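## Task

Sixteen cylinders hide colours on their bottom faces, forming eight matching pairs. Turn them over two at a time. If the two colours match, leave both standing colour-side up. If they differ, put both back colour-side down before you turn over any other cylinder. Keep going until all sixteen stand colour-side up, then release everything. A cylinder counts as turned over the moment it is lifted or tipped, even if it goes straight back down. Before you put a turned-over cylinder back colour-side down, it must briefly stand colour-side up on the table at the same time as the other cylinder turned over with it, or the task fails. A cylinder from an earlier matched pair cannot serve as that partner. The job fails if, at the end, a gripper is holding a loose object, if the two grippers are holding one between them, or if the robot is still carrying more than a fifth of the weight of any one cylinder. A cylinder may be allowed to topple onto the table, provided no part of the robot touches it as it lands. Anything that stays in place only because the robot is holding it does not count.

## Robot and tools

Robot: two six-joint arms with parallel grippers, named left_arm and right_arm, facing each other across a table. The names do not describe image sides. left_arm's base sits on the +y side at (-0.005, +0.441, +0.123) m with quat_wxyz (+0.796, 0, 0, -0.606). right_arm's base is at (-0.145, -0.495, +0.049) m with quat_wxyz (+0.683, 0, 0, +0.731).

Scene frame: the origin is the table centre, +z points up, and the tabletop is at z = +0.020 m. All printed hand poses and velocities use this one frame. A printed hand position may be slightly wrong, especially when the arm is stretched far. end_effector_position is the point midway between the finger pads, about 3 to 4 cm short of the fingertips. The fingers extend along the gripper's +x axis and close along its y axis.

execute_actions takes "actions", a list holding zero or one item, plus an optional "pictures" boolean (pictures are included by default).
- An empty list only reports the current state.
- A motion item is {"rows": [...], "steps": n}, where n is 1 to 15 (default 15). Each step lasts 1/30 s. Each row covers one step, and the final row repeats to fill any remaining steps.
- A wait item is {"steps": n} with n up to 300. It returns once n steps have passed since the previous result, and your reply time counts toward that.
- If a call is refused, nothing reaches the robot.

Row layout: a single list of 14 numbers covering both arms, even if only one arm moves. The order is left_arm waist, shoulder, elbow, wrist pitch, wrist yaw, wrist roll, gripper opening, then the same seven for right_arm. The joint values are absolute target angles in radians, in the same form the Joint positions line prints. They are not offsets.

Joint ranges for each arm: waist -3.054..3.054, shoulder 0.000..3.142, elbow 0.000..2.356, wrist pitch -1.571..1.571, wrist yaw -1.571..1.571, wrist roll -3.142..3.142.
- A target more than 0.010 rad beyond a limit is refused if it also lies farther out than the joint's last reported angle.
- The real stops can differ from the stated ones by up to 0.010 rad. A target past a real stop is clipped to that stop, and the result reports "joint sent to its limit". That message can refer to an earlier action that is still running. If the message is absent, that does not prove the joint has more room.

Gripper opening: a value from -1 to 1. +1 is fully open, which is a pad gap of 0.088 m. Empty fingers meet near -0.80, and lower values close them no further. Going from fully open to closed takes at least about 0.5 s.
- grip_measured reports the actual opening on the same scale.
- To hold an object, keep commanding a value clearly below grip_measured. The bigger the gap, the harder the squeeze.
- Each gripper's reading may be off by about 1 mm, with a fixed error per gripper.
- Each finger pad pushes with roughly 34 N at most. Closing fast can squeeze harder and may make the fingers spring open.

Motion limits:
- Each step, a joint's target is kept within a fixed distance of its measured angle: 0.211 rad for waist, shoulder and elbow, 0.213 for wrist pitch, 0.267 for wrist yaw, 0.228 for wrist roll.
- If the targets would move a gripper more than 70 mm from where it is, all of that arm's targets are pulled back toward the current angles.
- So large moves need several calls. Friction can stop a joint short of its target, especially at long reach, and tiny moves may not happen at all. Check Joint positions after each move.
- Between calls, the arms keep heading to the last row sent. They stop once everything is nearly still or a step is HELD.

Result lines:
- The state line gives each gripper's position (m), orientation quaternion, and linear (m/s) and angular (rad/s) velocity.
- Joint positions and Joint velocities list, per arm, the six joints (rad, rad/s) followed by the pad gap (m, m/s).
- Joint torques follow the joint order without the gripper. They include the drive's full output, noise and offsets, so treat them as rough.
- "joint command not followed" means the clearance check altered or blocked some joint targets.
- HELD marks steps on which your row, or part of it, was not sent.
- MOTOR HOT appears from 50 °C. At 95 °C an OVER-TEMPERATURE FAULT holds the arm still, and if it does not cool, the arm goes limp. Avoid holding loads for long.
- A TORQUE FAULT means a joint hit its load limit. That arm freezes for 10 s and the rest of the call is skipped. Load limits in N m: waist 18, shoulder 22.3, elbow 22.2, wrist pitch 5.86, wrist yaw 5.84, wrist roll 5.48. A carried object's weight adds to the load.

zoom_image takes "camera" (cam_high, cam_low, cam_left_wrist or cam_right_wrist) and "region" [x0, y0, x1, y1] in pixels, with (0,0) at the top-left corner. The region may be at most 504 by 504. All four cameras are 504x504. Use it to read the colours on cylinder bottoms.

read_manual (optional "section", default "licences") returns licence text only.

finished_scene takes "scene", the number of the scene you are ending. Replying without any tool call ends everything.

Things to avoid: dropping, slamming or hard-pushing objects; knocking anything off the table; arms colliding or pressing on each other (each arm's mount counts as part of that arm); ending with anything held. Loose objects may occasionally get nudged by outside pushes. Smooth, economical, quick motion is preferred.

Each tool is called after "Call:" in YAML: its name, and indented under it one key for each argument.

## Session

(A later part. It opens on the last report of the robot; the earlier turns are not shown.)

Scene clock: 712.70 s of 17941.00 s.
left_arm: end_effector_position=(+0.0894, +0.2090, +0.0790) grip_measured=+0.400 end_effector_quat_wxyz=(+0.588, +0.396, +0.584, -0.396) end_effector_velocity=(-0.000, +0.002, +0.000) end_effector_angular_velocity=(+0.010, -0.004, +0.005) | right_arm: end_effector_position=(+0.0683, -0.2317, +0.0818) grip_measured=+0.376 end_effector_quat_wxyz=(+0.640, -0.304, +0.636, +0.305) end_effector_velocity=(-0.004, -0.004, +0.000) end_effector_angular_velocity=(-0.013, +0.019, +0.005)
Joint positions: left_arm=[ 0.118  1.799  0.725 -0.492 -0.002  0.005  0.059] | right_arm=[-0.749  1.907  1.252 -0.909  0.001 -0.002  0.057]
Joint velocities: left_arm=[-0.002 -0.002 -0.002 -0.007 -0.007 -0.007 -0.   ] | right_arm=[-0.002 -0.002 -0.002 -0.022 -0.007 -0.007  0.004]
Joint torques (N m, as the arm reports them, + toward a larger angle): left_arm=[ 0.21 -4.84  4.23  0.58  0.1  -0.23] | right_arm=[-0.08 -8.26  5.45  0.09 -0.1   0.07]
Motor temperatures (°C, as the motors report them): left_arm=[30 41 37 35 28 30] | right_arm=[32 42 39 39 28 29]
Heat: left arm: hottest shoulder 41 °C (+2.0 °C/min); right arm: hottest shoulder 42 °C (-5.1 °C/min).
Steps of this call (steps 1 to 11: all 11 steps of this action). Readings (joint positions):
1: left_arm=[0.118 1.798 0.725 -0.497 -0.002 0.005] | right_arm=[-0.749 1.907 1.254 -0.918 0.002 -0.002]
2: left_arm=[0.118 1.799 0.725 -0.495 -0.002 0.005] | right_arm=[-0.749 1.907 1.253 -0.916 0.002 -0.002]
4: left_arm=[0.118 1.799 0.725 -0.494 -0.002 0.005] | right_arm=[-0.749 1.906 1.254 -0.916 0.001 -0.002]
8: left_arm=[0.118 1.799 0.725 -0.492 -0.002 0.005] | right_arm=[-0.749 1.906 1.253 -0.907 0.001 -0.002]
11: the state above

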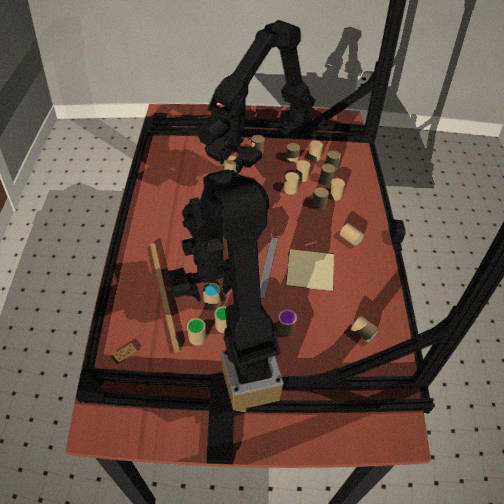

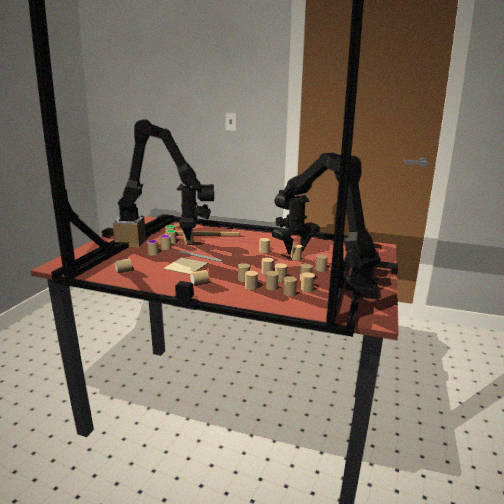

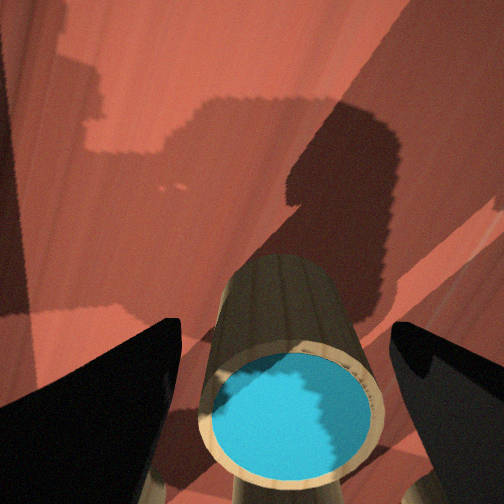

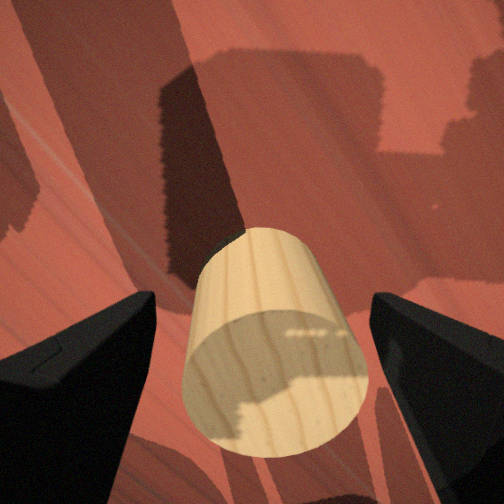

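Call:
execute_actions:
  actions:
    - {"rows":[[0.12,1.8,0.725,-0.495,0,0,-0.4,-0.75,1.875,1.33,-1.03,0,0,0.4],[0.12,1.8,0.725,-0.495,0,0,-0.4,-0.75,1.875,1.33,-1.03,0,0,0.4],[0.12,1.8,0.725,-0.495,0,0,-0.4,-0.75,1.84,1.41,-1.14,0,0,0.4],[0.12,1.8,0.725,-0.495,0,0,-0.4,-0.75,1.84,1.41,-1.14,0,0,0.4],[0.12,1.8,0.725,-0.495,0,0,-0.4,-0.75,1.75,1.46,-1.15,0,0,0.4]],"steps":9}
  pictures: false

Call:
execute_actions:
  actions:
    - {"rows":[[0.12,1.72,0.78,-0.63,0,0,-0.4,-0.216,1.15,0.9,0.3,0,0,0.7],[0.12,1.72,0.78,-0.63,0,0,-0.4,-0.216,1.15,0.9,0.3,0,0,0.7],[0.12,1.65,0.83,-0.75,0,0,-0.4,-0.216,1.15,0.9,0.3,0,0,0.7],[0.12,1.65,0.83,-0.75,0,0,-0.4,-0.216,1.15,0.9,0.3,0,0,0.7],[0.12,1.55,0.9,-0.85,0,0,-0.4,-0.216,1.15,0.9,0.3,0,0,0.7],[0.12,1.55,0.9,-0.85,0,0,-0.4,-0.216,1.15,0.9,0.3,0,0,0.7],[0.12,1.55,0.9,-0.85,0,0,-0.4,-0.216,1.15,0.9,0.3,0,0,0.7],[0.12,1.55,0.9,-0.85,0,0,-0.4,-0.216,1.15,0.9,0.3,0,0,0.7],[-0.43,1.2,0.55,0.96,0,1.571,-0.4,-0.216,1.27,0.63,0.64,0,0,0.7]],"steps":15}
  pictures: false

Call:
execute_actions:
  actions:
    - {"rows":[[-0.43,1.2,0.55,0.96,0,1.571,-0.4,-0.216,1.27,0.63,0.64,0,0,0.7],[-0.43,1.2,0.55,0.96,0,1.571,-0.4,-0.216,1.27,0.63,0.64,0,0,0.7],[-0.43,1.2,0.55,0.96,0,1.571,-0.4,-0.216,1.27,0.63,0.64,0,0,0.7],[-0.43,1.2,0.55,0.96,0,1.571,-0.4,-0.216,1.27,0.63,0.64,0,0,0.7],[-0.43,1.2,0.55,0.96,0,1.571,-0.4,-0.216,1.27,0.63,0.64,0,0,0.7],[-0.43,1.2,0.55,0.96,0,1.571,-0.4,-0.216,1.27,0.63,0.64,0,0,0.7],[-0.43,1.3,0.34,0.96,0,1.571,-0.4,-0.216,1.27,0.63,0.64,0,0,0.7]],"steps":15}
  pictures: false

Call:
execute_actions:
  actions:
    - {"rows":[[-0.43,1.42,0.41,1.0,0,1.571,-0.4,-0.216,1.39,0.75,0.633,0,0,0.7]],"steps":10}
  pictures: false

Call:
execute_actions:
  actions:
    - {"rows":[[-0.43,1.51,0.48,1.03,0,1.571,-0.4,-0.216,1.39,0.75,0.633,0,0,0.7],[-0.43,1.51,0.48,1.03,0,1.571,-0.4,-0.216,1.39,0.75,0.633,0,0,0.7],[-0.43,1.57,0.54,1.03,0,1.571,-0.4,-0.216,1.39,0.75,0.633,0,0,0.7],[-0.43,1.57,0.54,1.03,0,1.571,-0.4,-0.216,1.39,0.75,0.633,0,0,0.7],[-0.43,1.63,0.605,1.025,0,1.571,-0.4,-0.216,1.39,0.75,0.633,0,0,0.7],[-0.43,1.63,0.605,1.025,0,1.571,-0.4,-0.216,1.39,0.75,0.633,0,0,0.7],[-0.43,1.695,0.674,1.021,0,1.571,-0.4,-0.216,1.39,0.75,0.633,0,0,0.7],[-0.43,1.695,0.674,1.021,0,1.571,-0.4,-0.216,1.39,0.75,0.633,0,0,0.7],[-0.43,1.76,0.748,1.015,0,1.571,-0.4,-0.216,1.39,0.75,0.633,0,0,0.7]],"steps":14}
  pictures: false

Call:
execute_actions:
  actions:
    - {"rows":[[-0.43,1.76,0.748,1.015,0,1.571,-0.4,-0.216,1.39,0.75,0.633,0,0,-0.4]],"steps":10}
  pictures: false

Call:
execute_actions:
  actions:
    - {"rows":[[-0.43,1.76,0.748,1.015,0,1.571,0.7,-0.216,1.39,0.75,0.633,0,0,-0.4],[-0.43,1.76,0.748,1.015,0,1.571,0.7,-0.216,1.39,0.75,0.633,0,0,-0.4],[-0.43,1.76,0.748,1.015,0,1.571,0.7,-0.216,1.39,0.75,0.633,0,0,-0.4],[-0.43,1.76,0.748,1.015,0,1.571,0.7,-0.216,1.39,0.75,0.633,0,0,-0.4],[-0.43,1.76,0.748,1.015,0,1.571,0.7,-0.216,1.39,0.75,0.633,0,0,-0.4],[-0.43,1.76,0.748,1.015,0,1.571,0.7,-0.216,1.39,0.75,0.633,0,0,-0.4],[-0.43,1.6,0.57,1.03,0,1.571,0.7,-0.216,1.39,0.75,0.633,0,0,-0.4],[-0.43,1.6,0.57,1.03,0,1.571,0.7,-0.216,1.39,0.75,0.633,0,0,-0.4],[-0.43,1.51,0.48,1.03,0,1.571,0.7,-0.216,1.27,0.63,0.64,0,0,-0.4],[-0.43,1.42,0.41,1.0,0,1.571,0.7,-0.216,1.27,0.63,0.64,0,0,-0.4]],"steps":13}
  pictures: false

Call:
execute_actions:
  actions:
    - {"rows":[[-0.43,1.3,0.34,0.96,0,1.571,0.7,-0.49,1.15,0.9,-1.27,0,0,-0.4]],"steps":15}
  pictures: false

Call:
execute_actions:
  actions:
    - {"rows":[[-0.43,1.3,0.34,0.96,0,1.571,0.7,-0.49,1.3,1.1,-1.27,0,0,-0.4],[-0.43,1.3,0.34,0.96,0,1.571,0.7,-0.49,1.3,1.1,-1.27,0,0,-0.4],[-0.43,1.3,0.34,0.96,0,1.571,0.7,-0.49,1.3,1.1,-1.27,0,0,-0.4],[-0.43,1.3,0.34,0.96,0,1.571,0.7,-0.49,1.3,1.1,-1.27,0,0,-0.4],[-0.43,1.3,0.34,0.96,0,1.571,0.7,-0.49,1.3,1.1,-1.27,0,0,-0.4],[-0.43,1.3,0.34,0.96,0,1.571,0.7,-0.49,1.8,1.47,-1.24,0,0,-0.4]],"steps":15}
  pictures: false

Call:
execute_actions:
  actions:
    - {"rows":[[-0.43,1.3,0.34,0.96,0,1.571,0.7,-0.49,1.8,1.47,-1.24,0,0,-0.4],[-0.43,1.3,0.34,0.96,0,1.571,0.7,-0.49,1.8,1.47,-1.24,0,0,-0.4],[-0.43,1.3,0.34,0.96,0,1.571,0.7,-0.49,1.82,1.44,-1.19,0,0,-0.4],[-0.43,1.3,0.34,0.96,0,1.571,0.7,-0.49,1.84,1.41,-1.14,0,0,-0.4],[-0.43,1.3,0.34,0.96,0,1.571,0.7,-0.49,1.855,1.375,-1.09,0,0,-0.4],[-0.43,1.3,0.34,0.96,0,1.571,0.7,-0.49,1.87,1.34,-1.04,0,0,-0.4],[-0.43,1.3,0.34,0.96,0,1.571,0.7,-0.49,1.882,1.312,-1.0,0,0,-0.4],[-0.43,1.3,0.34,0.96,0,1.571,0.7,-0.49,1.892,1.288,-0.967,0,0,-0.4],[-0.43,1.3,0.34,0.96,0,1.571,0.7,-0.49,1.9,1.27,-0.94,0,0,-0.4],[-0.43,1.3,0.34,0.96,0,1.571,0.7,-0.49,1.904,1.26,-0.925,0,0,-0.4],[-0.43,1.3,0.34,0.96,0,1.571,0.7,-0.49,1.908,1.252,-0.915,0,0,-0.4],[-0.43,1.3,0.34,0.96,0,1.571,0.7,-0.49,1.908,1.252,-0.915,0,0,-0.4],[-0.43,1.3,0.34,0.96,0,1.571,0.7,-0.49,1.912,1.244,-0.903,0,0,-0.4]],"steps":15}
  pictures: false

Call:
execute_actions:
  actions:
    - {"rows":[[-0.43,1.3,0.34,0.96,0,1.571,0.7,-0.49,1.912,1.244,-0.903,0,0,-0.4],[-0.43,1.3,0.34,0.96,0,1.571,0.7,-0.49,1.912,1.244,-0.903,0,0,-0.4],[-0.43,1.3,0.34,0.96,0,1.571,0.7,-0.49,1.91,1.248,-0.91,0,0,0.4],[-0.43,1.3,0.34,0.96,0,1.571,0.7,-0.49,1.91,1.248,-0.91,0,0,0.4],[-0.43,1.3,0.34,0.96,0,1.571,0.7,-0.49,1.91,1.248,-0.91,0,0,0.4],[-0.43,1.3,0.34,0.96,0,1.571,0.7,-0.49,1.91,1.248,-0.91,0,0,0.4],[-0.43,1.3,0.34,0.96,0,1.571,0.7,-0.49,1.91,1.248,-0.91,0,0,0.4],[-0.43,1.3,0.34,0.96,0,1.571,0.7,-0.49,1.91,1.248,-0.91,0,0,0.4],[-0.43,1.3,0.34,0.96,0,1.571,0.7,-0.49,1.875,1.33,-1.03,0,0,0.4],[-0.43,1.3,0.34,0.96,0,1.571,0.7,-0.49,1.875,1.33,-1.03,0,0,0.4],[-0.43,1.3,0.34,0.96,0,1.571,0.7,-0.49,1.82,1.43,-1.18,0,0,0.4]],"steps":15}
  pictures: false

Call:
execute_actions:
  actions:
    - {"rows":[[-0.43,1.3,0.34,0.96,0,1.571,0.7,-0.49,1.7,1.4,-1.2,0,0,0.4],[-0.43,1.3,0.34,0.96,0,1.571,0.7,-0.49,1.7,1.4,-1.2,0,0,0.4],[-0.43,1.3,0.34,0.96,0,1.571,0.7,-0.76,1.354,0.906,-1.123,0,0,0.4]],"steps":15}

Scene clock: 744.10 s of 17941.00 s.
left_arm: end_effector_position=(+0.0893, +0.2093, +0.0790) grip_measured=+0.019 end_effector_quat_wxyz=(+0.587, +0.396, +0.584, -0.396) end_effector_velocity=(+0.000, +0.001, -0.001) end_effector_angular_velocity=(+0.000, -0.008, +0.005) | right_arm: end_effector_position=(+0.0742, -0.2245, +0.1734) grip_measured=+0.400 end_effector_quat_wxyz=(+0.674, -0.287, +0.600, +0.321) end_effector_velocity=(+0.035, +0.040, +0.315) end_effector_angular_velocity=(+0.672, -0.555, +0.004)
Joint positions: left_arm=[ 0.118  1.799  0.725 -0.493 -0.002  0.005  0.04 ] | right_arm=[-0.749  1.77   1.446 -1.132  0.001 -0.002  0.059]
Joint velocities: left_arm=[-0.002 -0.002 -0.007  0.007 -0.007 -0.007  0.   ] | right_arm=[-0.002 -0.608  0.432 -0.168  0.007 -0.007  0.   ]
Joint torques (N m, as the arm reports them, + toward a larger angle): left_arm=[ 0.18 -5.16  4.56  0.35  0.1  -0.22] | right_arm=[-0.1  -5.89  4.89 -0.11 -0.08  0.08]
Motor temperatures (°C, as the motors report them): left_arm=[30 41 36 34 28 30] | right_arm=[32 44 38 37 28 29]
Heat: left arm: hottest shoulder 41 °C (+1.0 °C/min); right arm: hottest shoulder 44 °C (+0.0 °C/min).
Steps of this call (steps 1 to 15: the robot went on to your last target; steps 16 to 90: nothing new was sent; then 28.10 s passed at rest; steps 91 to 99: all 9 steps of this action). Readings (joint positions):
91: left_arm=[0.118 1.799 0.725 -0.492 -0.002 0.005] | right_arm=[-0.749 1.907 1.263 -0.935 0.001 -0.002]
92: left_arm=[0.118 1.799 0.725 -0.492 -0.002 0.005] | right_arm=[-0.749 1.906 1.278 -0.973 0.001 -0.002]
94: left_arm=[0.118 1.799 0.725 -0.492 -0.002 0.005] | right_arm=[-0.749 1.895 1.332 -1.066 0.001 -0.002]
98: left_arm=[0.118 1.799 0.725 -0.493 -0.002 0.005] | right_arm=[-0.749 1.793 1.429 -1.126 0.001 -0.002]
99: the state above

Scene clock: 744.60 s of 17941.00 s.
left_arm: end_effector_position=(-0.0136, +0.1624, +0.1866) grip_measured=+0.019 end_effector_quat_wxyz=(+0.508, +0.485, +0.182, -0.688) end_effector_velocity=(-0.505, -0.243, +0.186) end_effector_angular_velocity=(-1.945, -1.037, -3.543) | right_arm: end_effector_position=(-0.0957, -0.1682, +0.1583) grip_measured=+0.699 end_effector_quat_wxyz=(+0.699, -0.251, +0.293, +0.602) end_effector_velocity=(+0.007, +0.044, -0.165) end_effector_angular_velocity=(+0.600, -0.102, +0.018)
Joint positions: left_arm=[-0.3    1.24   0.575 -0.356 -0.002  0.477  0.04 ] | right_arm=[-0.22   1.272  0.662 -0.182 -0.003  0.001  0.073]
Joint velocities: left_arm=[-1.8   -0.398 -0.393  1.912 -0.022  2.059  0.   ] | right_arm=[-0.002  0.227 -0.945  1.78  -0.007 -0.022  0.   ]
Joint torques (N m, as the arm reports them, + toward a larger angle): left_arm=[ 0.28 -4.35  7.55  1.9   0.12  0.11] | right_arm=[ 0.22 -6.86 10.66  2.34  0.03  0.  ]
Motor temperatures (°C, as the motors report them): left_arm=[30 41 36 34 28 30] | right_arm=[32 44 38 37 28 29]
Heat: left arm: hottest shoulder 41 °C (+1.0 °C/min); right arm: hottest shoulder 44 °C (+0.0 °C/min).
Steps of this call (steps 1 to 15: all 15 steps of this action). Readings (joint positions):
1: left_arm=[0.118 1.790 0.733 -0.520 -0.002 0.005] | right_arm=[-0.735 1.725 1.422 -1.077 0.013 -0.000]
2: left_arm=[0.118 1.778 0.744 -0.567 -0.002 0.005] | right_arm=[-0.692 1.670 1.367 -1.005 0.017 -0.000]
4: left_arm=[0.118 1.724 0.777 -0.668 -0.002 0.005] | right_arm=[-0.569 1.557 1.251 -0.892 0.005 -0.000]
8: left_arm=[0.118 1.581 0.876 -0.802 -0.002 0.005] | right_arm=[-0.305 1.319 1.016 -0.632 -0.004 -0.000]
15: the state above

Scene clock: 745.10 s of 17941.00 s.
left_arm: end_effector_position=(-0.0597, +0.1025, +0.2347) grip_measured=+0.019 end_effector_quat_wxyz=(+0.379, +0.531, -0.420, -0.631) end_effector_velocity=(-0.028, -0.177, +0.470) end_effector_angular_velocity=(-2.370, -0.659, -0.380) | right_arm: end_effector_position=(-0.0869, -0.1070, +0.3003) grip_measured=+0.700 end_effector_quat_wxyz=(+0.757, -0.008, +0.010, +0.653) end_effector_velocity=(+0.000, +0.000, +0.033) end_effector_angular_velocity=(+0.156, -0.031, -0.005)
Joint positions: left_arm=[-0.428  1.311  0.329  0.621  0.002  1.482  0.04 ] | right_arm=[-0.219  1.273  0.629  0.619 -0.003  0.001  0.073]
Joint velocities: left_arm=[-0.002 -0.032  0.056  2.147 -0.007  1.092 -0.   ] | right_arm=[ 0.002  0.002 -0.007  0.168  0.007 -0.007 -0.   ]
Joint torques (N m, as the arm reports them, + toward a larger angle): left_arm=[-0.28 -4.55  7.67  2.15  0.    0.13] | right_arm=[ 0.26 -5.57  7.45  1.53  0.04  0.01]
Motor temperatures (°C, as the motors report them): left_arm=[30 41 36 34 28 30] | right_arm=[32 44 38 37 28 29]
Heat: left arm: hottest shoulder 41 °C (+1.0 °C/min); right arm: hottest shoulder 44 °C (+0.0 °C/min).
Steps of this call (steps 1 to 15: all 15 steps of this action). Readings (joint positions):
1: left_arm=[-0.351 1.230 0.566 -0.289 0.001 0.548] | right_arm=[-0.220 1.278 0.638 -0.120 -0.003 0.001]
2: left_arm=[-0.385 1.224 0.562 -0.222 0.004 0.619] | right_arm=[-0.220 1.280 0.627 -0.056 -0.003 0.001]
4: left_arm=[-0.416 1.216 0.558 -0.091 0.003 0.758] | right_arm=[-0.219 1.280 0.623 0.082 -0.003 0.001]
8: left_arm=[-0.425 1.228 0.491 0.207 0.002 1.030] | right_arm=[-0.219 1.279 0.626 0.347 -0.003 0.001]
15: the state above

Scene clock: 745.43 s of 17941.00 s.
left_arm: end_effector_position=(-0.0653, +0.0675, +0.3072) grip_measured=+0.019 end_effector_quat_wxyz=(+0.454, +0.463, -0.531, -0.545) end_effector_velocity=(-0.005, -0.006, +0.001) end_effector_angular_velocity=(-0.049, -0.014, -0.025) | right_arm: end_effector_position=(-0.0828, -0.0800, +0.3111) grip_measured=+0.700 end_effector_quat_wxyz=(+0.757, -0.003, +0.004, +0.653) end_effector_velocity=(+0.003, +0.004, +0.000) end_effector_angular_velocity=(+0.003, +0.007, -0.010)
Joint positions: left_arm=[-0.428  1.412  0.404  0.985  0.002  1.565  0.04 ] | right_arm=[-0.219  1.378  0.737  0.631 -0.003  0.001  0.073]
Joint velocities: left_arm=[-0.002  0.066  0.002  0.11   0.022  0.022 -0.   ] | right_arm=[-0.002  0.017  0.012  0.007  0.007  0.007  0.   ]
Joint torques (N m, as the arm reports them, + toward a larger angle): left_arm=[-0.24 -3.87  7.09  2.36 -0.02  0.07] | right_arm=[ 0.22 -4.81  8.54  1.59  0.05 -0.01]
Motor temperatures (°C, as the motors report them): left_arm=[30 41 36 34 28 30] | right_arm=[32 44 38 37 28 29]
Heat: left arm: hottest shoulder 41 °C (+1.0 °C/min); right arm: hottest shoulder 44 °C (+0.0 °C/min).
Steps of this call (steps 1 to 10: all 10 steps of this action). Readings (joint positions):
1: left_arm=[-0.428 1.325 0.343 0.690 0.002 1.510] | right_arm=[-0.219 1.288 0.643 0.622 -0.003 0.001]
2: left_arm=[-0.428 1.351 0.364 0.757 0.002 1.528] | right_arm=[-0.219 1.314 0.671 0.625 -0.003 0.001]
4: left_arm=[-0.428 1.392 0.393 0.880 0.002 1.549] | right_arm=[-0.219 1.359 0.718 0.629 -0.003 0.001]
8: left_arm=[-0.428 1.407 0.404 0.975 0.002 1.562] | right_arm=[-0.219 1.377 0.736 0.630 -0.003 0.001]
10: the state above

Scene clock: 745.90 s of 17941.00 s.
left_arm: end_effector_position=(-0.0791, -0.0179, +0.3086) grip_measured=+0.019 end_effector_quat_wxyz=(+0.458, +0.458, -0.536, -0.541) end_effector_velocity=(-0.004, -0.027, -0.016) end_effector_angular_velocity=(+0.040, +0.016, +0.005) | right_arm: end_effector_position=(-0.0829, -0.0797, +0.3112) grip_measured=+0.700 end_effector_quat_wxyz=(+0.757, -0.003, +0.004, +0.653) end_effector_velocity=(-0.000, +0.000, -0.007) end_effector_angular_velocity=(-0.025, +0.011, +0.015)
Joint positions: left_arm=[-0.428  1.748  0.729  1.014  0.002  1.566  0.04 ] | right_arm=[-0.218  1.379  0.739  0.631 -0.003  0.001  0.073]
Joint velocities: left_arm=[-0.002  0.115  0.1   -0.022 -0.007 -0.022 -0.   ] | right_arm=[-0.007  0.002 -0.002 -0.022 -0.022  0.007 -0.   ]
Joint torques (N m, as the arm reports them, + toward a larger angle): left_arm=[-0.18 -6.23  7.55  2.13 -0.02  0.1 ] | right_arm=[ 0.18 -4.82  8.59  1.56  0.04  0.01]
Motor temperatures (°C, as the motors report them): left_arm=[30 41 36 34 28 30] | right_arm=[32 44 38 37 28 29]
Heat: left arm: hottest shoulder 41 °C (+1.0 °C/min); right arm: hottest shoulder 44 °C (+0.0 °C/min).
Steps of this call (steps 1 to 14: all 14 steps of this action). Readings (joint positions):
1: left_arm=[-0.428 1.429 0.413 0.997 0.002 1.565] | right_arm=[-0.219 1.378 0.738 0.631 -0.003 0.001]
2: left_arm=[-0.428 1.453 0.431 1.009 0.002 1.565] | right_arm=[-0.218 1.378 0.738 0.631 -0.003 0.001]
4: left_arm=[-0.428 1.513 0.484 1.018 0.002 1.565] | right_arm=[-0.218 1.379 0.739 0.631 -0.003 0.001]
8: left_arm=[-0.428 1.635 0.608 1.020 0.002 1.566] | right_arm=[-0.218 1.379 0.739 0.631 -0.003 0.001]
14: the state above

Scene clock: 746.23 s of 17941.00 s.
left_arm: end_effector_position=(-0.0793, -0.0199, +0.3094) grip_measured=+0.019 end_effector_quat_wxyz=(+0.459, +0.458, -0.537, -0.540) end_effector_velocity=(-0.002, +0.001, +0.002) end_effector_angular_velocity=(-0.006, +0.008, -0.010) | right_arm: end_effector_position=(-0.0829, -0.0797, +0.3114) grip_measured=+0.006 end_effector_quat_wxyz=(+0.757, -0.003, +0.004, +0.653) end_effector_velocity=(-0.002, -0.000, -0.002) end_effector_angular_velocity=(-0.008, -0.006, +0.010)
Joint positions: left_arm=[-0.428  1.754  0.738  1.014  0.002  1.566  0.04 ] | right_arm=[-0.218  1.379  0.739  0.631 -0.002  0.001  0.039]
Joint velocities: left_arm=[-0.002 -0.002 -0.002  0.007  0.007 -0.007 -0.   ] | right_arm=[ 0.002 -0.002 -0.002 -0.007 -0.007 -0.007 -0.   ]
Joint torques (N m, as the arm reports them, + toward a larger angle): left_arm=[-0.2  -5.83  7.66  2.09 -0.03  0.1 ] | right_arm=[ 0.17 -4.79  8.54  1.56  0.05 -0.01]
Motor temperatures (°C, as the motors report them): left_arm=[30 41 36 34 28 30] | right_arm=[32 44 38 37 28 29]
Heat: left arm: hottest shoulder 41 °C (+1.0 °C/min); right arm: hottest shoulder 44 °C (+0.0 °C/min).
Steps of this call (steps 1 to 10: all 10 steps of this action). Readings (joint positions):
1: left_arm=[-0.428 1.751 0.732 1.014 0.002 1.566] | right_arm=[-0.218 1.379 0.739 0.631 -0.003 0.001]
2: left_arm=[-0.428 1.753 0.734 1.014 0.002 1.566] | right_arm=[-0.218 1.379 0.739 0.631 -0.002 0.001]
4: left_arm=[-0.428 1.753 0.736 1.014 0.002 1.566] | right_arm=[-0.218 1.379 0.739 0.631 -0.003 0.001]
8: left_arm=[-0.428 1.754 0.738 1.014 0.002 1.566] | right_arm=[-0.218 1.379 0.739 0.631 -0.003 0.001]
10: the state above

Scene clock: 746.67 s of 17941.00 s.
left_arm: end_effector_position=(-0.0672, +0.0562, +0.3114) grip_measured=+0.696 end_effector_quat_wxyz=(+0.458, +0.459, -0.536, -0.541) end_effector_velocity=(+0.021, +0.132, +0.039) end_effector_angular_velocity=(-0.110, +0.040, +0.005) | right_arm: end_effector_position=(-0.0864, -0.1020, +0.3047) grip_measured=+0.006 end_effector_quat_wxyz=(+0.757, -0.003, +0.004, +0.653) end_effector_velocity=(-0.008, -0.049, -0.000) end_effector_angular_velocity=(+0.037, +0.002, +0.005)
Joint positions: left_arm=[-0.428  1.46   0.445  1.009  0.002  1.566  0.073] | right_arm=[-0.218  1.293  0.648  0.635 -0.002  0.001  0.039]
Joint velocities: left_arm=[-0.002 -0.632 -0.452 -0.066 -0.007 -0.022 -0.007] | right_arm=[-0.002 -0.208 -0.178  0.007 -0.007  0.007 -0.   ]
Joint torques (N m, as the arm reports them, + toward a larger angle): left_arm=[-0.2  -3.88  6.35  1.68 -0.01  0.09] | right_arm=[ 0.17 -6.08  6.95  1.69  0.05  0.01]
Motor temperatures (°C, as the motors report them): left_arm=[30 41 36 34 28 30] | right_arm=[32 43 38 37 28 29]
Heat: left arm: hottest shoulder 41 °C (+1.0 °C/min); right arm: hottest shoulder 43 °C (-1.0 °C/min).
Steps of this call (steps 1 to 13: all 13 steps of this action). Readings (joint positions):
1: left_arm=[-0.428 1.754 0.738 1.014 0.002 1.566] | right_arm=[-0.218 1.379 0.739 0.631 -0.002 0.001]
2: left_arm=[-0.428 1.754 0.738 1.014 0.002 1.566] | right_arm=[-0.218 1.379 0.739 0.631 -0.002 0.001]
4: left_arm=[-0.428 1.754 0.738 1.014 0.002 1.566] | right_arm=[-0.218 1.380 0.739 0.631 -0.002 0.001]
8: left_arm=[-0.428 1.694 0.668 1.018 0.002 1.566] | right_arm=[-0.218 1.382 0.739 0.631 -0.002 0.001]
13: the state above

Scene clock: 747.17 s of 17941.00 s.
left_arm: end_effector_position=(-0.0624, +0.0861, +0.3153) grip_measured=+0.700 end_effector_quat_wxyz=(+0.460, +0.457, -0.537, -0.540) end_effector_velocity=(+0.003, +0.001, +0.003) end_effector_angular_velocity=(-0.011, +0.009, +0.020) | right_arm: end_effector_position=(+0.0006, -0.1686, +0.2908) grip_measured=+0.007 end_effector_quat_wxyz=(+0.816, -0.129, +0.199, +0.528) end_effector_velocity=(-0.083, -0.181, -0.400) end_effector_angular_velocity=(-1.868, +0.829, +0.012)
Joint positions: left_arm=[-0.428  1.307  0.346  0.962  0.002  1.566  0.073] | right_arm=[-0.487  1.149  0.901 -0.231  0.003  0.001  0.039]
Joint velocities: left_arm=[-0.002 -0.007 -0.002  0.007 -0.022 -0.007  0.   ] | right_arm=[ 0.002  0.027 -0.002 -2.015 -0.007 -0.007 -0.   ]
Joint torques (N m, as the arm reports them, + toward a larger angle): left_arm=[-0.19 -4.35  5.71  1.92 -0.01  0.08] | right_arm=[-0.26 -4.64  7.71  1.47 -0.12  0.  ]
Motor temperatures (°C, as the motors report them): left_arm=[30 41 36 35 28 30] | right_arm=[32 43 39 37 28 29]
Heat: left arm: hottest shoulder 41 °C (+1.0 °C/min); right arm: hottest shoulder 43 °C (-1.0 °C/min).
Steps of this call (steps 1 to 15: all 15 steps of this action). Readings (joint positions):
1: left_arm=[-0.428 1.425 0.424 0.994 0.001 1.566] | right_arm=[-0.229 1.280 0.660 0.599 -0.012 0.001]
2: left_arm=[-0.428 1.387 0.398 0.980 0.002 1.566] | right_arm=[-0.260 1.269 0.683 0.551 -0.014 0.001]
4: left_arm=[-0.428 1.334 0.363 0.973 0.002 1.566] | right_arm=[-0.335 1.244 0.744 0.473 -0.007 0.001]
8: left_arm=[-0.428 1.311 0.350 0.963 0.002 1.566] | right_arm=[-0.469 1.170 0.873 0.234 0.005 0.001]
15: the state above

Scene clock: 747.67 s of 17941.00 s.
left_arm: end_effector_position=(-0.0624, +0.0862, +0.3155) grip_measured=+0.700 end_effector_quat_wxyz=(+0.460, +0.457, -0.537, -0.539) end_effector_velocity=(+0.000, -0.000, +0.000) end_effector_angular_velocity=(+0.004, +0.007, +0.005) | right_arm: end_effector_position=(-0.0067, -0.1850, +0.1738) grip_measured=+0.005 end_effector_quat_wxyz=(+0.615, -0.371, +0.571, +0.398) end_effector_velocity=(-0.080, -0.179, -0.281) end_effector_angular_velocity=(-1.569, +0.709, -0.009)
Joint positions: left_arm=[-0.428  1.307  0.346  0.961  0.002  1.566  0.073] | right_arm=[-0.488  1.771  1.452 -1.179  0.003  0.001  0.039]
Joint velocities: left_arm=[-0.002 -0.002  0.002 -0.007 -0.007 -0.007 -0.   ] | right_arm=[-0.002  0.755 -0.095 -0.872 -0.007  0.007 -0.   ]
Joint torques (N m, as the arm reports them, + toward a larger angle): left_arm=[-0.17 -4.41  5.69  1.92 -0.02  0.08] | right_arm=[ -0.19 -10.84   8.54   0.61  -0.12   0.  ]
Motor temperatures (°C, as the motors report them): left_arm=[30 41 36 35 28 30] | right_arm=[32 43 39 37 28 29]
Heat: left arm: hottest shoulder 41 °C (+1.0 °C/min); right arm: hottest shoulder 43 °C (-1.0 °C/min).
Steps of this call (steps 1 to 15: all 15 steps of this action). Readings (joint positions):
1: left_arm=[-0.428 1.307 0.346 0.962 0.002 1.566] | right_arm=[-0.487 1.171 0.926 -0.315 0.003 0.001]
2: left_arm=[-0.428 1.307 0.346 0.961 0.002 1.566] | right_arm=[-0.487 1.207 0.970 -0.379 0.003 0.001]
4: left_arm=[-0.428 1.307 0.346 0.961 0.002 1.566] | right_arm=[-0.487 1.270 1.048 -0.491 0.003 0.001]
8: left_arm=[-0.428 1.307 0.346 0.961 0.002 1.566] | right_arm=[-0.488 1.428 1.231 -0.766 0.003 0.001]
15: the state above

Scene clock: 748.17 s of 17941.00 s.
left_arm: end_effector_position=(-0.0624, +0.0862, +0.3155) grip_measured=+0.700 end_effector_quat_wxyz=(+0.460, +0.457, -0.537, -0.539) end_effector_velocity=(+0.000, +0.001, -0.005) end_effector_angular_velocity=(+0.023, +0.004, +0.005) | right_arm: end_effector_position=(-0.0085, -0.1889, +0.0823) grip_measured=+0.004 end_effector_quat_wxyz=(+0.590, -0.388, +0.597, +0.382) end_effector_velocity=(+0.011, +0.032, +0.001) end_effector_angular_velocity=(+0.163, -0.048, +0.005)
Joint positions: left_arm=[-0.428  1.307  0.346  0.961  0.002  1.566  0.073] | right_arm=[-0.488  1.908  1.255 -0.931  0.002  0.001  0.039]
Joint velocities: left_arm=[-0.002 -0.002 -0.002 -0.022 -0.007 -0.007 -0.   ] | right_arm=[-0.002 -0.012 -0.012  0.168 -0.022 -0.007 -0.   ]
Joint torques (N m, as the arm reports them, + toward a larger angle): left_arm=[-0.16 -4.39  5.69  1.92 -0.01  0.09] | right_arm=[-0.19 -8.12  4.77  1.13 -0.07  0.  ]
Motor temperatures (°C, as the motors report them): left_arm=[30 41 36 35 28 30] | right_arm=[32 43 39 37 28 29]
Heat: left arm: hottest shoulder 41 °C (+1.0 °C/min); right arm: hottest shoulder 43 °C (-1.0 °C/min).
Steps of this call (steps 1 to 15: all 15 steps of this action). Readings (joint positions):
1: left_arm=[-0.428 1.307 0.346 0.961 0.002 1.566] | right_arm=[-0.488 1.791 1.450 -1.199 0.003 0.001]
2: left_arm=[-0.428 1.307 0.346 0.961 0.002 1.566] | right_arm=[-0.488 1.802 1.450 -1.210 0.003 0.001]
4: left_arm=[-0.428 1.307 0.346 0.961 0.002 1.566] | right_arm=[-0.488 1.808 1.442 -1.193 0.003 0.001]
8: left_arm=[-0.428 1.307 0.346 0.961 0.002 1.566] | right_arm=[-0.488 1.835 1.367 -1.044 0.003 0.001]
15: the state above

Scene clock: 748.67 s of 17941.00 s.
left_arm: end_effector_position=(-0.0623, +0.0862, +0.3155) grip_measured=+0.700 end_effector_quat_wxyz=(+0.460, +0.457, -0.537, -0.539) end_effector_velocity=(-0.001, +0.001, +0.001) end_effector_angular_velocity=(-0.006, +0.008, -0.000) | right_arm: end_effector_position=(-0.0083, -0.1885, +0.1400) grip_measured=+0.396 end_effector_quat_wxyz=(+0.591, -0.387, +0.596, +0.382) end_effector_velocity=(+0.026, +0.050, +0.267) end_effector_angular_velocity=(+0.525, -0.243, -0.015)
Joint positions: left_arm=[-0.428  1.307  0.346  0.961  0.001  1.566  0.073] | right_arm=[-0.488  1.841  1.406 -1.145  0.001  0.001  0.058]
Joint velocities: left_arm=[-0.007 -0.002 -0.002  0.007 -0.007 -0.007 -0.   ] | right_arm=[-0.007 -0.457  0.496 -0.374  0.007  0.007  0.003]
Joint torques (N m, as the arm reports them, + toward a larger angle): left_arm=[-0.19 -4.36  5.73  1.93 -0.01  0.09] | right_arm=[-0.13 -7.58  5.14 -0.29 -0.08  0.  ]
Motor temperatures (°C, as the motors report them): left_arm=[30 41 36 35 28 30] | right_arm=[32 43 39 37 28 29]
Heat: left arm: hottest shoulder 41 °C (+1.0 °C/min); right arm: hottest shoulder 43 °C (-1.0 °C/min).
Steps of this call (steps 1 to 15: all 15 steps of this action). Readings (joint positions):
1: left_arm=[-0.428 1.307 0.346 0.961 0.002 1.566] | right_arm=[-0.488 1.907 1.254 -0.921 0.002 0.001]
2: left_arm=[-0.428 1.307 0.346 0.961 0.002 1.566] | right_arm=[-0.488 1.907 1.254 -0.918 0.002 0.001]
4: left_arm=[-0.428 1.307 0.346 0.961 0.002 1.566] | right_arm=[-0.488 1.907 1.254 -0.918 0.002 0.001]
8: left_arm=[-0.428 1.307 0.346 0.961 0.002 1.566] | right_arm=[-0.488 1.907 1.252 -0.910 0.001 0.001]
15: the state above

Scene clock: 749.17 s of 17941.00 s.
left_arm: end_effector_position=(-0.0623, +0.0862, +0.3155) grip_measured=+0.700 end_effector_quat_wxyz=(+0.460, +0.457, -0.537, -0.539) end_effector_velocity=(+0.000, +0.001, -0.002) end_effector_angular_velocity=(+0.008, +0.006, +0.005) | right_arm: end_effector_position=(-0.0105, -0.3331, +0.1396) grip_measured=+0.400 end_effector_quat_wxyz=(+0.637, -0.303, +0.643, +0.299) end_effector_velocity=(+0.002, +0.003, -0.007) end_effector_angular_velocity=(+0.037, -0.021, +0.005)
Joint positions: left_arm=[-0.428  1.307  0.346  0.961  0.001  1.567  0.073] | right_arm=[-0.76   1.367  0.914 -1.128  0.003 -0.     0.059]
Joint velocities: left_arm=[-0.002 -0.002 -0.002 -0.007 -0.007 -0.007 -0.   ] | right_arm=[-0.002 -0.017 -0.042  0.066 -0.007 -0.007 -0.   ]
Joint torques (N m, as the arm reports them, + toward a larger angle): left_arm=[-0.15 -4.38  5.7   1.94  0.    0.08] | right_arm=[ 0.01 -5.81  5.84  0.4  -0.13  0.02]
Motor temperatures (°C, as the motors report them): left_arm=[30 41 36 35 28 30] | right_arm=[32 43 39 37 28 29]
Heat: left arm: hottest shoulder 41 °C (+1.0 °C/min); right arm: hottest shoulder 43 °C (-1.0 °C/min).
Steps of this call (steps 1 to 15: all 15 steps of this action). Readings (joint positions):
1: left_arm=[-0.428 1.307 0.346 0.961 0.001 1.566] | right_arm=[-0.488 1.811 1.414 -1.153 0.001 0.001]
2: left_arm=[-0.428 1.307 0.346 0.961 0.001 1.566] | right_arm=[-0.488 1.784 1.413 -1.173 0.001 0.001]
4: left_arm=[-0.428 1.307 0.346 0.961 0.001 1.566] | right_arm=[-0.541 1.686 1.336 -1.140 -0.014 -0.000]
8: left_arm=[-0.428 1.307 0.346 0.961 0.001 1.567] | right_arm=[-0.741 1.452 1.107 -1.130 0.009 -0.000]
15: the state above

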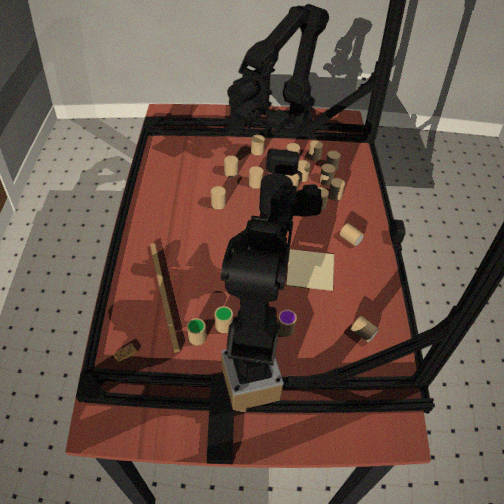

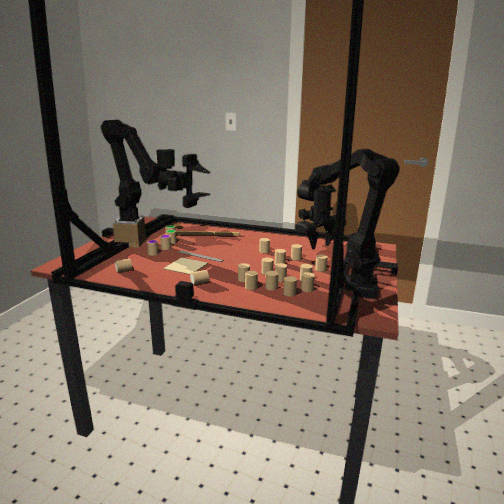

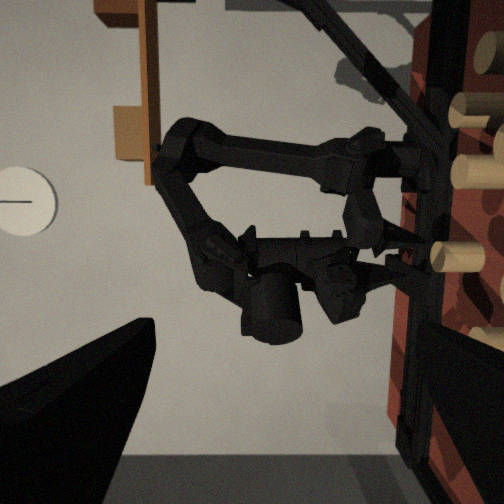

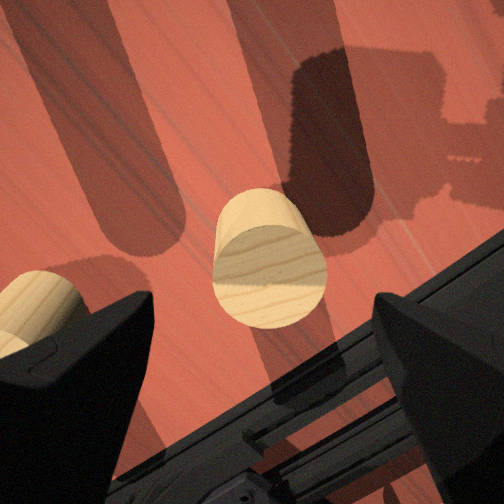

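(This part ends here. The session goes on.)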